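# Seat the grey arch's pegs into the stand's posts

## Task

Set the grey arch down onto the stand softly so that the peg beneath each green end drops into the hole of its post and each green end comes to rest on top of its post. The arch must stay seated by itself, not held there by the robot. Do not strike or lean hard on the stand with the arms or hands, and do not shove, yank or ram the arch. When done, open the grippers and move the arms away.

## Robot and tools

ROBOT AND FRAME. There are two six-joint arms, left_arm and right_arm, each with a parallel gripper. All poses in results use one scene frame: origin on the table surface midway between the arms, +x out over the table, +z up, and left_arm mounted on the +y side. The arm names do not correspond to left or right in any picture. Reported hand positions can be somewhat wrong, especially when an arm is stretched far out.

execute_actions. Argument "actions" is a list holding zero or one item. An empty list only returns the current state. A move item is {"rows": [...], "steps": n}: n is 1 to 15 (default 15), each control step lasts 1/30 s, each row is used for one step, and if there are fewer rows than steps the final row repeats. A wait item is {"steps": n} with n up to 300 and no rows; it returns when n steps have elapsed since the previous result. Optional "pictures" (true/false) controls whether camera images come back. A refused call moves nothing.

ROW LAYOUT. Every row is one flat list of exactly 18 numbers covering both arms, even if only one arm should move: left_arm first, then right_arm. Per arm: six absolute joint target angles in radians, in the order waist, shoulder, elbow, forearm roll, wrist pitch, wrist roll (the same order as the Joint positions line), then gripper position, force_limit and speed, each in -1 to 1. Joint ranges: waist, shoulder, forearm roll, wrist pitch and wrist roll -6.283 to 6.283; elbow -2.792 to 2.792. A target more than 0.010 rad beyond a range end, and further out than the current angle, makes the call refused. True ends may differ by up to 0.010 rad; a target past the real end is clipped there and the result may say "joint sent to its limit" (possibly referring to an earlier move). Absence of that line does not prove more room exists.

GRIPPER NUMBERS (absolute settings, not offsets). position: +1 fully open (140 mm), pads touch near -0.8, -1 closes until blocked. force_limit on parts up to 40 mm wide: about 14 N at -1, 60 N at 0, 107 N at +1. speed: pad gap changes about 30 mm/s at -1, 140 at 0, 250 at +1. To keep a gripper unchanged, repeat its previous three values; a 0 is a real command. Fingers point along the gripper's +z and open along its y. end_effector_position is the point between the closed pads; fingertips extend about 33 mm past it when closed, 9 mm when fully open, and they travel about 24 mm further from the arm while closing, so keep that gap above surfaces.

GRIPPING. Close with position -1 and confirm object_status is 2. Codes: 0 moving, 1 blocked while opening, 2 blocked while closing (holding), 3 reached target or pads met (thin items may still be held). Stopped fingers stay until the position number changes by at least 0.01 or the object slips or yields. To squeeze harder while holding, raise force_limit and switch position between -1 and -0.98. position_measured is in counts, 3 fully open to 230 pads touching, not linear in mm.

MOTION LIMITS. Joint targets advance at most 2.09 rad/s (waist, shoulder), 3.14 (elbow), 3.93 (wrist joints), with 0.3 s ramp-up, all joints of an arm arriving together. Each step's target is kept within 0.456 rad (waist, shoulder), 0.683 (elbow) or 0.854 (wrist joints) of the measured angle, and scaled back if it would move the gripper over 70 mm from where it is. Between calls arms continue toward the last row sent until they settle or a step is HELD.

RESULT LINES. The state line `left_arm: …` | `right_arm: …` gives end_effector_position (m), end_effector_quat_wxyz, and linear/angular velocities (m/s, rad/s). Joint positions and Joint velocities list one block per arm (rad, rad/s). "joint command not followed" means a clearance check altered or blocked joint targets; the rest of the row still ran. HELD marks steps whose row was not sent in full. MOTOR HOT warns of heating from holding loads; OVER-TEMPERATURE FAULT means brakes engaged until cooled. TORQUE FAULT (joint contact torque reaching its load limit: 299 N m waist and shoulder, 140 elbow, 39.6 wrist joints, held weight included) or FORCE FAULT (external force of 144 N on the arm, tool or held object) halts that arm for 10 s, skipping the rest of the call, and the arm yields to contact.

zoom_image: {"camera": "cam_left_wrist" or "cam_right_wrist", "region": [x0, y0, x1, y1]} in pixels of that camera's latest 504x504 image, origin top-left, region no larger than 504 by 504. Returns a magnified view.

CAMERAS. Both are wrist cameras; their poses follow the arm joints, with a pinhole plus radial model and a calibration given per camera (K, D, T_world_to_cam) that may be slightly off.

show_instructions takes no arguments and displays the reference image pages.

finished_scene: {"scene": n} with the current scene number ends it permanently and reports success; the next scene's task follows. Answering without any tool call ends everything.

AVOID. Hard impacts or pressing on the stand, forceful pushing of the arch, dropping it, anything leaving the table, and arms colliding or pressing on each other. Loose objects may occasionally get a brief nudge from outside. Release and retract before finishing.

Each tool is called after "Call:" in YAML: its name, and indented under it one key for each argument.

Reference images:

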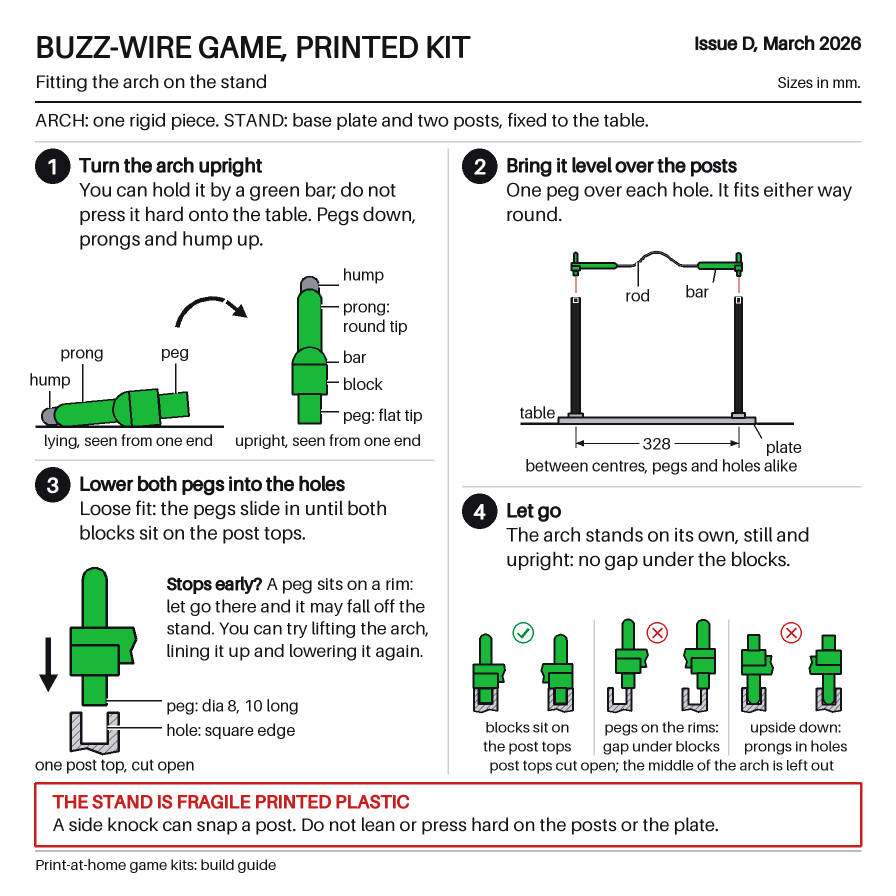

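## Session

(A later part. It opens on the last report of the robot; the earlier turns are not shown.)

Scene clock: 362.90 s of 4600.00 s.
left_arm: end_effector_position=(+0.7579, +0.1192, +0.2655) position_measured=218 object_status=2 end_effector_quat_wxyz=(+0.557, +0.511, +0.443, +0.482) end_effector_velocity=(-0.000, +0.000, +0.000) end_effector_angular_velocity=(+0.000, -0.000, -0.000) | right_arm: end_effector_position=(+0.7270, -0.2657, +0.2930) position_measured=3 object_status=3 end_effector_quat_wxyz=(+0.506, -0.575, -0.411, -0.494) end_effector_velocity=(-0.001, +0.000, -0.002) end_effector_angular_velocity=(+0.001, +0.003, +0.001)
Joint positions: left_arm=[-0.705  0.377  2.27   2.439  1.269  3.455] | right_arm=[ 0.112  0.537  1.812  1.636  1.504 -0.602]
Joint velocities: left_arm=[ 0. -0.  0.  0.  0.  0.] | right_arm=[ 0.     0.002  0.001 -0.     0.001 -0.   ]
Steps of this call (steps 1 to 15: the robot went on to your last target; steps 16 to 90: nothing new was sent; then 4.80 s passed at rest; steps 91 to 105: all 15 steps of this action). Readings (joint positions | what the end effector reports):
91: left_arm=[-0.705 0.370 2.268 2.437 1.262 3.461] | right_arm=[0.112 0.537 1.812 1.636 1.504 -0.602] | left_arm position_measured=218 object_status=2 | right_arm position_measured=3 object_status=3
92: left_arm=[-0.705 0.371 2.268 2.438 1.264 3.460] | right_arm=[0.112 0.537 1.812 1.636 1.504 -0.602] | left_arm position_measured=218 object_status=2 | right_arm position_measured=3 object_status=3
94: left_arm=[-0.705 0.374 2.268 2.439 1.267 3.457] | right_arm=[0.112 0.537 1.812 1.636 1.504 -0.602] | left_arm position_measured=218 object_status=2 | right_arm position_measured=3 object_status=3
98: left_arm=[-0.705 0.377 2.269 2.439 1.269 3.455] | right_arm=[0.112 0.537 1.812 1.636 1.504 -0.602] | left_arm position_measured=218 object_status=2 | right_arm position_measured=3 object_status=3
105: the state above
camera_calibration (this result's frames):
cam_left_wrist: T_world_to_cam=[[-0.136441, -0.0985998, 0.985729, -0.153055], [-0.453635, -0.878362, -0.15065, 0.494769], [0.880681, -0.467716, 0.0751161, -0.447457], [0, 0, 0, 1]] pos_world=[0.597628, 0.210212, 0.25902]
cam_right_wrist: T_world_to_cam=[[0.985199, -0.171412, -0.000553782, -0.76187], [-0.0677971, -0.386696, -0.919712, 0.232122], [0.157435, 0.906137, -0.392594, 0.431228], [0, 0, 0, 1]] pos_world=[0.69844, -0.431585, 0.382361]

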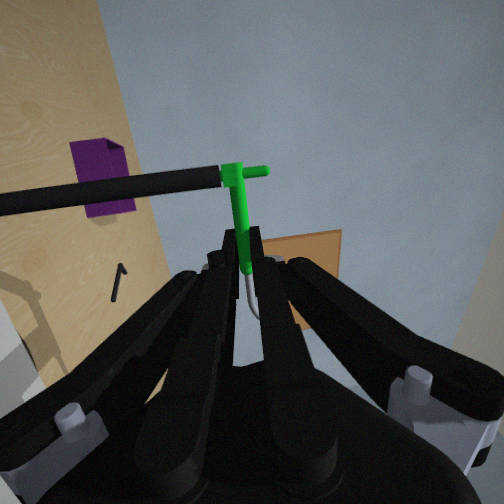

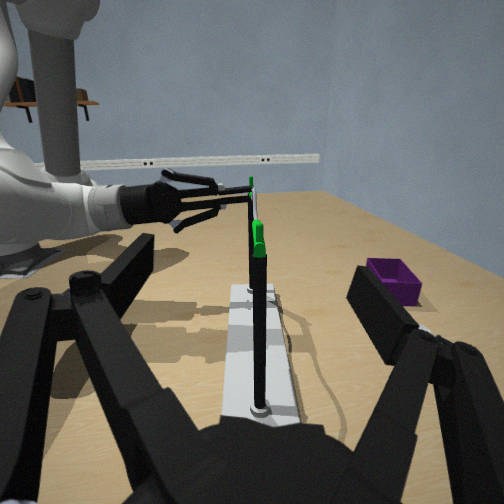

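Call:
execute_actions:
  actions:
    - {"rows": [[-0.7048, 0.3767, 2.2696, 2.4393, 1.2690, 3.4548, -0.4, -0.5, -0.8, 0.1118, 0.5366, 1.8121, 1.6365, 1.5042, -0.602, 1, 0, 0]], "steps": 15}
  pictures: false

Call:
execute_actions:
  actions:
    - {"steps": 20}

Call:
zoom_image:
  camera: "cam_right_wrist"
  region: [210, 150, 300, 280]

Call:
zoom_image:
  camera: "cam_left_wrist"
  region: [150, 130, 290, 230]

Scene clock: 368.23 s of 4600.00 s.
left_arm: end_effector_position=(+0.7578, +0.1192, +0.2654) position_measured=180 object_status=0 end_effector_quat_wxyz=(+0.557, +0.511, +0.443, +0.482) end_effector_velocity=(+0.000, -0.000, -0.000) end_effector_angular_velocity=(+0.001, +0.000, -0.000) | right_arm: end_effector_position=(+0.7270, -0.2657, +0.2931) position_measured=3 object_status=3 end_effector_quat_wxyz=(+0.506, -0.575, -0.411, -0.494) end_effector_velocity=(-0.000, +0.000, -0.001) end_effector_angular_velocity=(-0.000, +0.002, -0.000)
Joint positions: left_arm=[-0.705  0.377  2.27   2.439  1.269  3.455] | right_arm=[ 0.112  0.537  1.812  1.636  1.504 -0.602]
Joint velocities: left_arm=[-0.     0.001 -0.     0.    -0.     0.   ] | right_arm=[ 0.     0.     0.001  0.    -0.001  0.   ]
Steps of this call (steps 1 to 15: the robot went on to your last target; steps 16 to 90: nothing new was sent; then 1.83 s passed at rest; steps 91 to 105: all 15 steps of this action). Readings (joint positions | what the end effector reports):
91: left_arm=[-0.705 0.377 2.270 2.439 1.269 3.455] | right_arm=[0.112 0.537 1.812 1.636 1.504 -0.602] | left_arm position_measured=218 object_status=0 | right_arm position_measured=3 object_status=3
92: left_arm=[-0.705 0.377 2.270 2.439 1.269 3.455] | right_arm=[0.112 0.537 1.812 1.636 1.504 -0.602] | left_arm position_measured=218 object_status=0 | right_arm position_measured=3 object_status=3
94: left_arm=[-0.705 0.377 2.270 2.439 1.269 3.455] | right_arm=[0.112 0.537 1.812 1.636 1.504 -0.602] | left_arm position_measured=211 object_status=0 | right_arm position_measured=3 object_status=3
98: left_arm=[-0.705 0.377 2.270 2.439 1.269 3.455] | right_arm=[0.112 0.537 1.812 1.636 1.504 -0.602] | left_arm position_measured=200 object_status=0 | right_arm position_measured=3 object_status=3
105: the state above

Scene clock: 368.90 s of 4600.00 s.
left_arm: end_effector_position=(+0.7578, +0.1192, +0.2654) position_measured=179 object_status=3 end_effector_quat_wxyz=(+0.557, +0.511, +0.443, +0.482) end_effector_velocity=(-0.000, +0.001, +0.001) end_effector_angular_velocity=(-0.001, -0.002, +0.001) | right_arm: end_effector_position=(+0.7270, -0.2657, +0.2930) position_measured=3 object_status=3 end_effector_quat_wxyz=(+0.506, -0.575, -0.411, -0.494) end_effector_velocity=(-0.001, +0.000, +0.000) end_effector_angular_velocity=(+0.001, +0.001, +0.000)
Joint positions: left_arm=[-0.705  0.377  2.27   2.439  1.269  3.455] | right_arm=[ 0.112  0.537  1.812  1.636  1.504 -0.602]
Joint velocities: left_arm=[-0.    -0.     0.    -0.001  0.002 -0.   ] | right_arm=[-0.    -0.001  0.001  0.001  0.001  0.   ]
Steps of this call (steps 1 to 15: the robot went on to your last target; steps 16 to 20: nothing new was sent). Readings (joint positions | what the end effector reports):
1: left_arm=[-0.705 0.377 2.270 2.439 1.269 3.455] | right_arm=[0.112 0.537 1.812 1.636 1.504 -0.602] | left_arm position_measured=179 object_status=0 | right_arm position_measured=3 object_status=3
2: left_arm=[-0.705 0.377 2.270 2.439 1.269 3.455] | right_arm=[0.112 0.537 1.812 1.636 1.504 -0.602] | left_arm position_measured=179 object_status=0 | right_arm position_measured=3 object_status=3
4: left_arm=[-0.705 0.377 2.270 2.439 1.269 3.455] | right_arm=[0.112 0.537 1.812 1.636 1.504 -0.602] | left_arm position_measured=179 object_status=0 | right_arm position_measured=3 object_status=3
8: left_arm=[-0.705 0.377 2.270 2.439 1.269 3.455] | right_arm=[0.112 0.537 1.812 1.636 1.504 -0.602] | left_arm position_measured=179 object_status=3 | right_arm position_measured=3 object_status=3
20: the state above
All arms were judged still, so your last target was given up. Only a new action makes them travel on or press farther. Fingers that are still opening or closing keep moving.
camera_calibration (this result's frames):
cam_left_wrist: T_world_to_cam=[[-0.136369, -0.0986744, 0.985732, -0.153052], [-0.453646, -0.87835, -0.150684, 0.494796], [0.880686, -0.467722, 0.0750162, -0.447373], [0, 0, 0, 1]] pos_world=[0.597587, 0.210256, 0.258987]
cam_right_wrist: T_world_to_cam=[[0.985199, -0.171412, -0.000553703, -0.76187], [-0.0677971, -0.386696, -0.919712, 0.232122], [0.157436, 0.906137, -0.392594, 0.431228], [0, 0, 0, 1]] pos_world=[0.69844, -0.431585, 0.382361]

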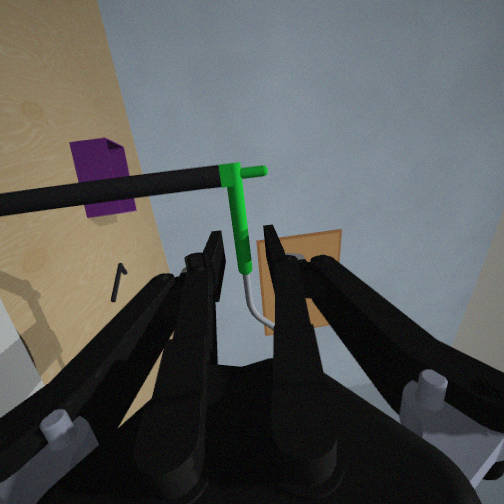

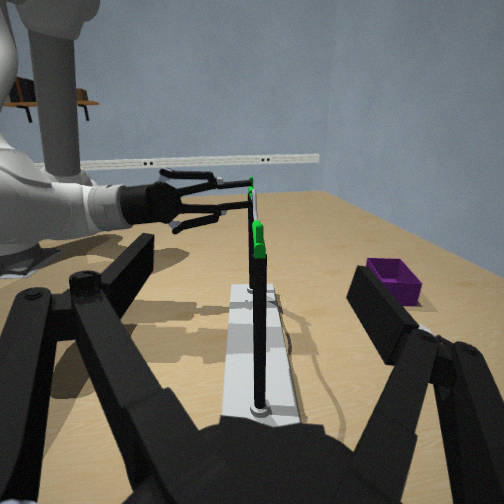

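Region (210, 150, 300, 280) of cam_right_wrist's 504x504 image, scaled by 3.877, with more detail than that image has; it fills the left 349 columns of this view, and the rest is white.

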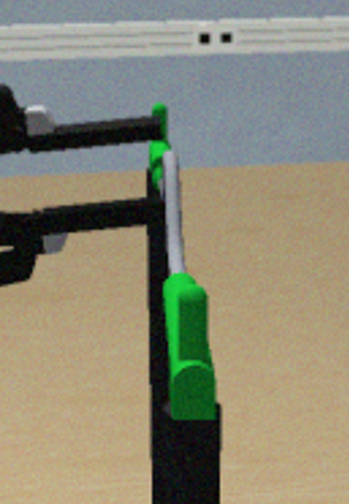

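Region (150, 130, 290, 230) of cam_left_wrist's 504x504 image, scaled by 3.600, with more detail than that image has; it fills the top 360 rows of this view, and the rest is white.

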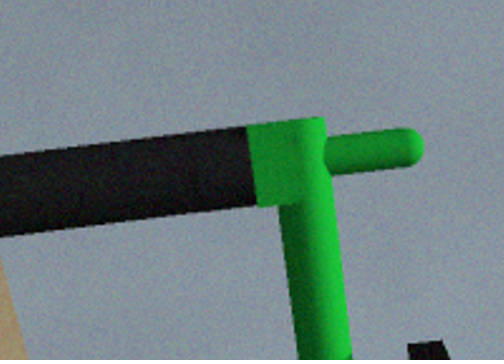

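Call:
execute_actions:
  actions:
    - {"rows": [[-0.779, 0.337, 2.342, 2.372, 1.3155, 3.456, -0.4, -0.5, -0.8, 0.0, 0.5366, 1.8121, 1.6365, 1.5042, -0.602, 1, 0, 0],[-0.779, 0.337, 2.342, 2.372, 1.3155, 3.456, -0.4, -0.5, -0.8, 0.0, 0.5366, 1.8121, 1.6365, 1.5042, -0.602, 1, 0, 0],[-0.779, 0.337, 2.342, 2.372, 1.3155, 3.456, -0.4, -0.5, -0.8, 0.0, 0.5366, 1.8121, 1.6365, 1.5042, -0.602, 1, 0, 0],[-0.779, 0.337, 2.342, 2.372, 1.3155, 3.456, -0.4, -0.5, -0.8, 0.0, 0.5366, 1.8121, 1.6365, 1.5042, -0.602, 1, 0, 0],[-0.779, 0.337, 2.342, 2.372, 1.3155, 3.456, -0.4, -0.5, -0.8, 0.0, 0.5366, 1.8121, 1.6365, 1.5042, -0.602, 1, 0, 0],[-0.8535, 0.2975, 2.4139, 2.3052, 1.3620, 3.4575, -0.4, -0.5, -0.8, -0.1, 0.5366, 1.8121, 1.6365, 1.5042, -0.602, 1, 0, 0]], "steps": 15}
  pictures: false

Call:
execute_actions:
  actions:
    - {"steps": 15}

Scene clock: 384.17 s of 4600.00 s.
left_arm: end_effector_position=(+0.6591, +0.1334, +0.2655) position_measured=179 object_status=3 end_effector_quat_wxyz=(+0.557, +0.511, +0.443, +0.482) end_effector_velocity=(+0.000, +0.000, +0.000) end_effector_angular_velocity=(-0.000, -0.000, +0.000) | right_arm: end_effector_position=(+0.7773, -0.4341, +0.2930) position_measured=3 object_status=3 end_effector_quat_wxyz=(-0.451, +0.616, +0.348, +0.544) end_effector_velocity=(-0.000, -0.000, -0.001) end_effector_angular_velocity=(+0.001, +0.001, +0.000)
Joint positions: left_arm=[-0.853  0.298  2.414  2.305  1.362  3.457] | right_arm=[-0.1    0.537  1.812  1.637  1.504 -0.602]
Joint velocities: left_arm=[ 0.    -0.001 -0.    -0.    -0.     0.   ] | right_arm=[-0.     0.001  0.001  0.     0.001 -0.   ]
Steps of this call (steps 1 to 90: nothing new was sent; then 11.77 s passed at rest; steps 91 to 105: all 15 steps of this action). Readings (joint positions | what the end effector reports):
91: left_arm=[-0.705 0.377 2.270 2.439 1.269 3.455] | right_arm=[0.112 0.537 1.812 1.636 1.504 -0.602] | left_arm position_measured=179 object_status=3 | right_arm position_measured=3 object_status=3
92: left_arm=[-0.709 0.374 2.273 2.435 1.272 3.455] | right_arm=[0.107 0.537 1.812 1.636 1.504 -0.602] | left_arm position_measured=179 object_status=3 | right_arm position_measured=3 object_status=3
94: left_arm=[-0.741 0.357 2.304 2.407 1.292 3.455] | right_arm=[0.076 0.537 1.812 1.636 1.504 -0.602] | left_arm position_measured=179 object_status=3 | right_arm position_measured=3 object_status=3
98: left_arm=[-0.805 0.323 2.367 2.348 1.332 3.456] | right_arm=[-0.016 0.537 1.812 1.636 1.504 -0.602] | left_arm position_measured=179 object_status=3 | right_arm position_measured=3 object_status=3
105: the state above

Scene clock: 384.67 s of 4600.00 s.
left_arm: end_effector_position=(+0.6590, +0.1334, +0.2655) position_measured=179 object_status=3 end_effector_quat_wxyz=(+0.557, +0.511, +0.443, +0.482) end_effector_velocity=(-0.000, +0.000, -0.000) end_effector_angular_velocity=(+0.000, -0.000, -0.000) | right_arm: end_effector_position=(+0.7773, -0.4340, +0.2930) position_measured=3 object_status=3 end_effector_quat_wxyz=(-0.451, +0.616, +0.348, +0.544) end_effector_velocity=(-0.000, +0.000, -0.001) end_effector_angular_velocity=(-0.000, +0.002, +0.000)
Joint positions: left_arm=[-0.853  0.298  2.414  2.305  1.362  3.457] | right_arm=[-0.1    0.537  1.812  1.637  1.504 -0.602]
Joint velocities: left_arm=[-0.  0.  0.  0.  0. -0.] | right_arm=[ 0.     0.001  0.    -0.001 -0.001  0.001]
Steps of this call (steps 1 to 15: the robot went on to your last target). Readings (joint positions | what the end effector reports):
1: left_arm=[-0.853 0.298 2.414 2.305 1.362 3.457] | right_arm=[-0.100 0.537 1.812 1.637 1.504 -0.602] | left_arm position_measured=179 object_status=3 | right_arm position_measured=3 object_status=3
2: left_arm=[-0.853 0.298 2.414 2.305 1.362 3.457] | right_arm=[-0.100 0.537 1.812 1.637 1.504 -0.602] | left_arm position_measured=179 object_status=3 | right_arm position_measured=3 object_status=3
4: left_arm=[-0.853 0.298 2.414 2.305 1.362 3.457] | right_arm=[-0.100 0.537 1.812 1.637 1.504 -0.602] | left_arm position_measured=179 object_status=3 | right_arm position_measured=3 object_status=3
8: left_arm=[-0.853 0.298 2.414 2.305 1.362 3.457] | right_arm=[-0.100 0.537 1.812 1.637 1.504 -0.602] | left_arm position_measured=179 object_status=3 | right_arm position_measured=3 object_status=3
15: the state above
All arms were judged still, so your last target was given up. Only a new action makes them travel on or press farther. Fingers that are still opening or closing keep moving.
camera_calibration (this result's frames):
cam_left_wrist: T_world_to_cam=[[-0.136507, -0.0986609, 0.985714, -0.165105], [-0.453303, -0.878524, -0.150708, 0.462287], [0.880842, -0.467399, 0.0752016, -0.353953], [0, 0, 0, 1]] pos_world=[0.498794, 0.224403, 0.259035]
cam_right_wrist: T_world_to_cam=[[0.927144, -0.374705, -0.000575104, -0.883396], [-0.147588, -0.36377, -0.919722, 0.242419], [0.344415, 0.8528, -0.392569, 0.407323], [0, 0, 0, 1]] pos_world=[0.714525, -0.590194, 0.382352]

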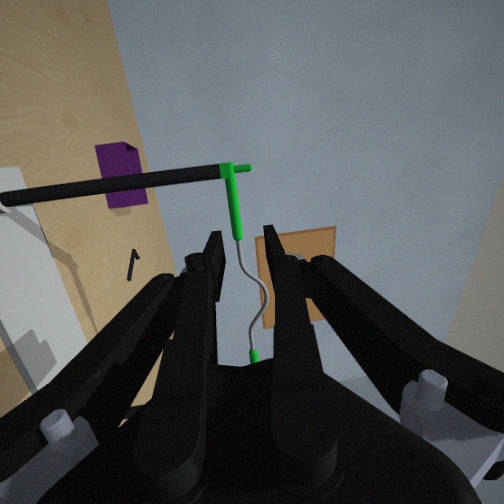

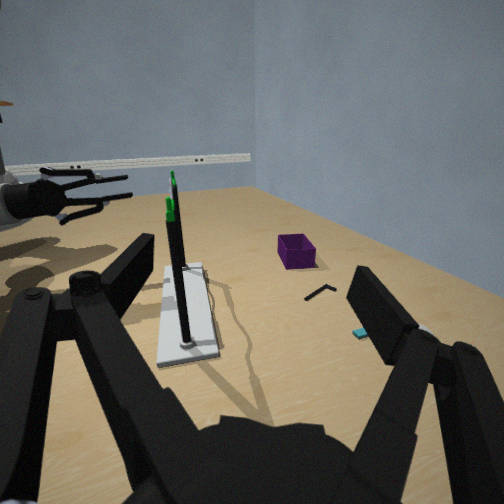

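The arch is seated on both posts and both arms are clear.

Call:
finished_scene:
  scene: 1

The scene is finished: the task was done.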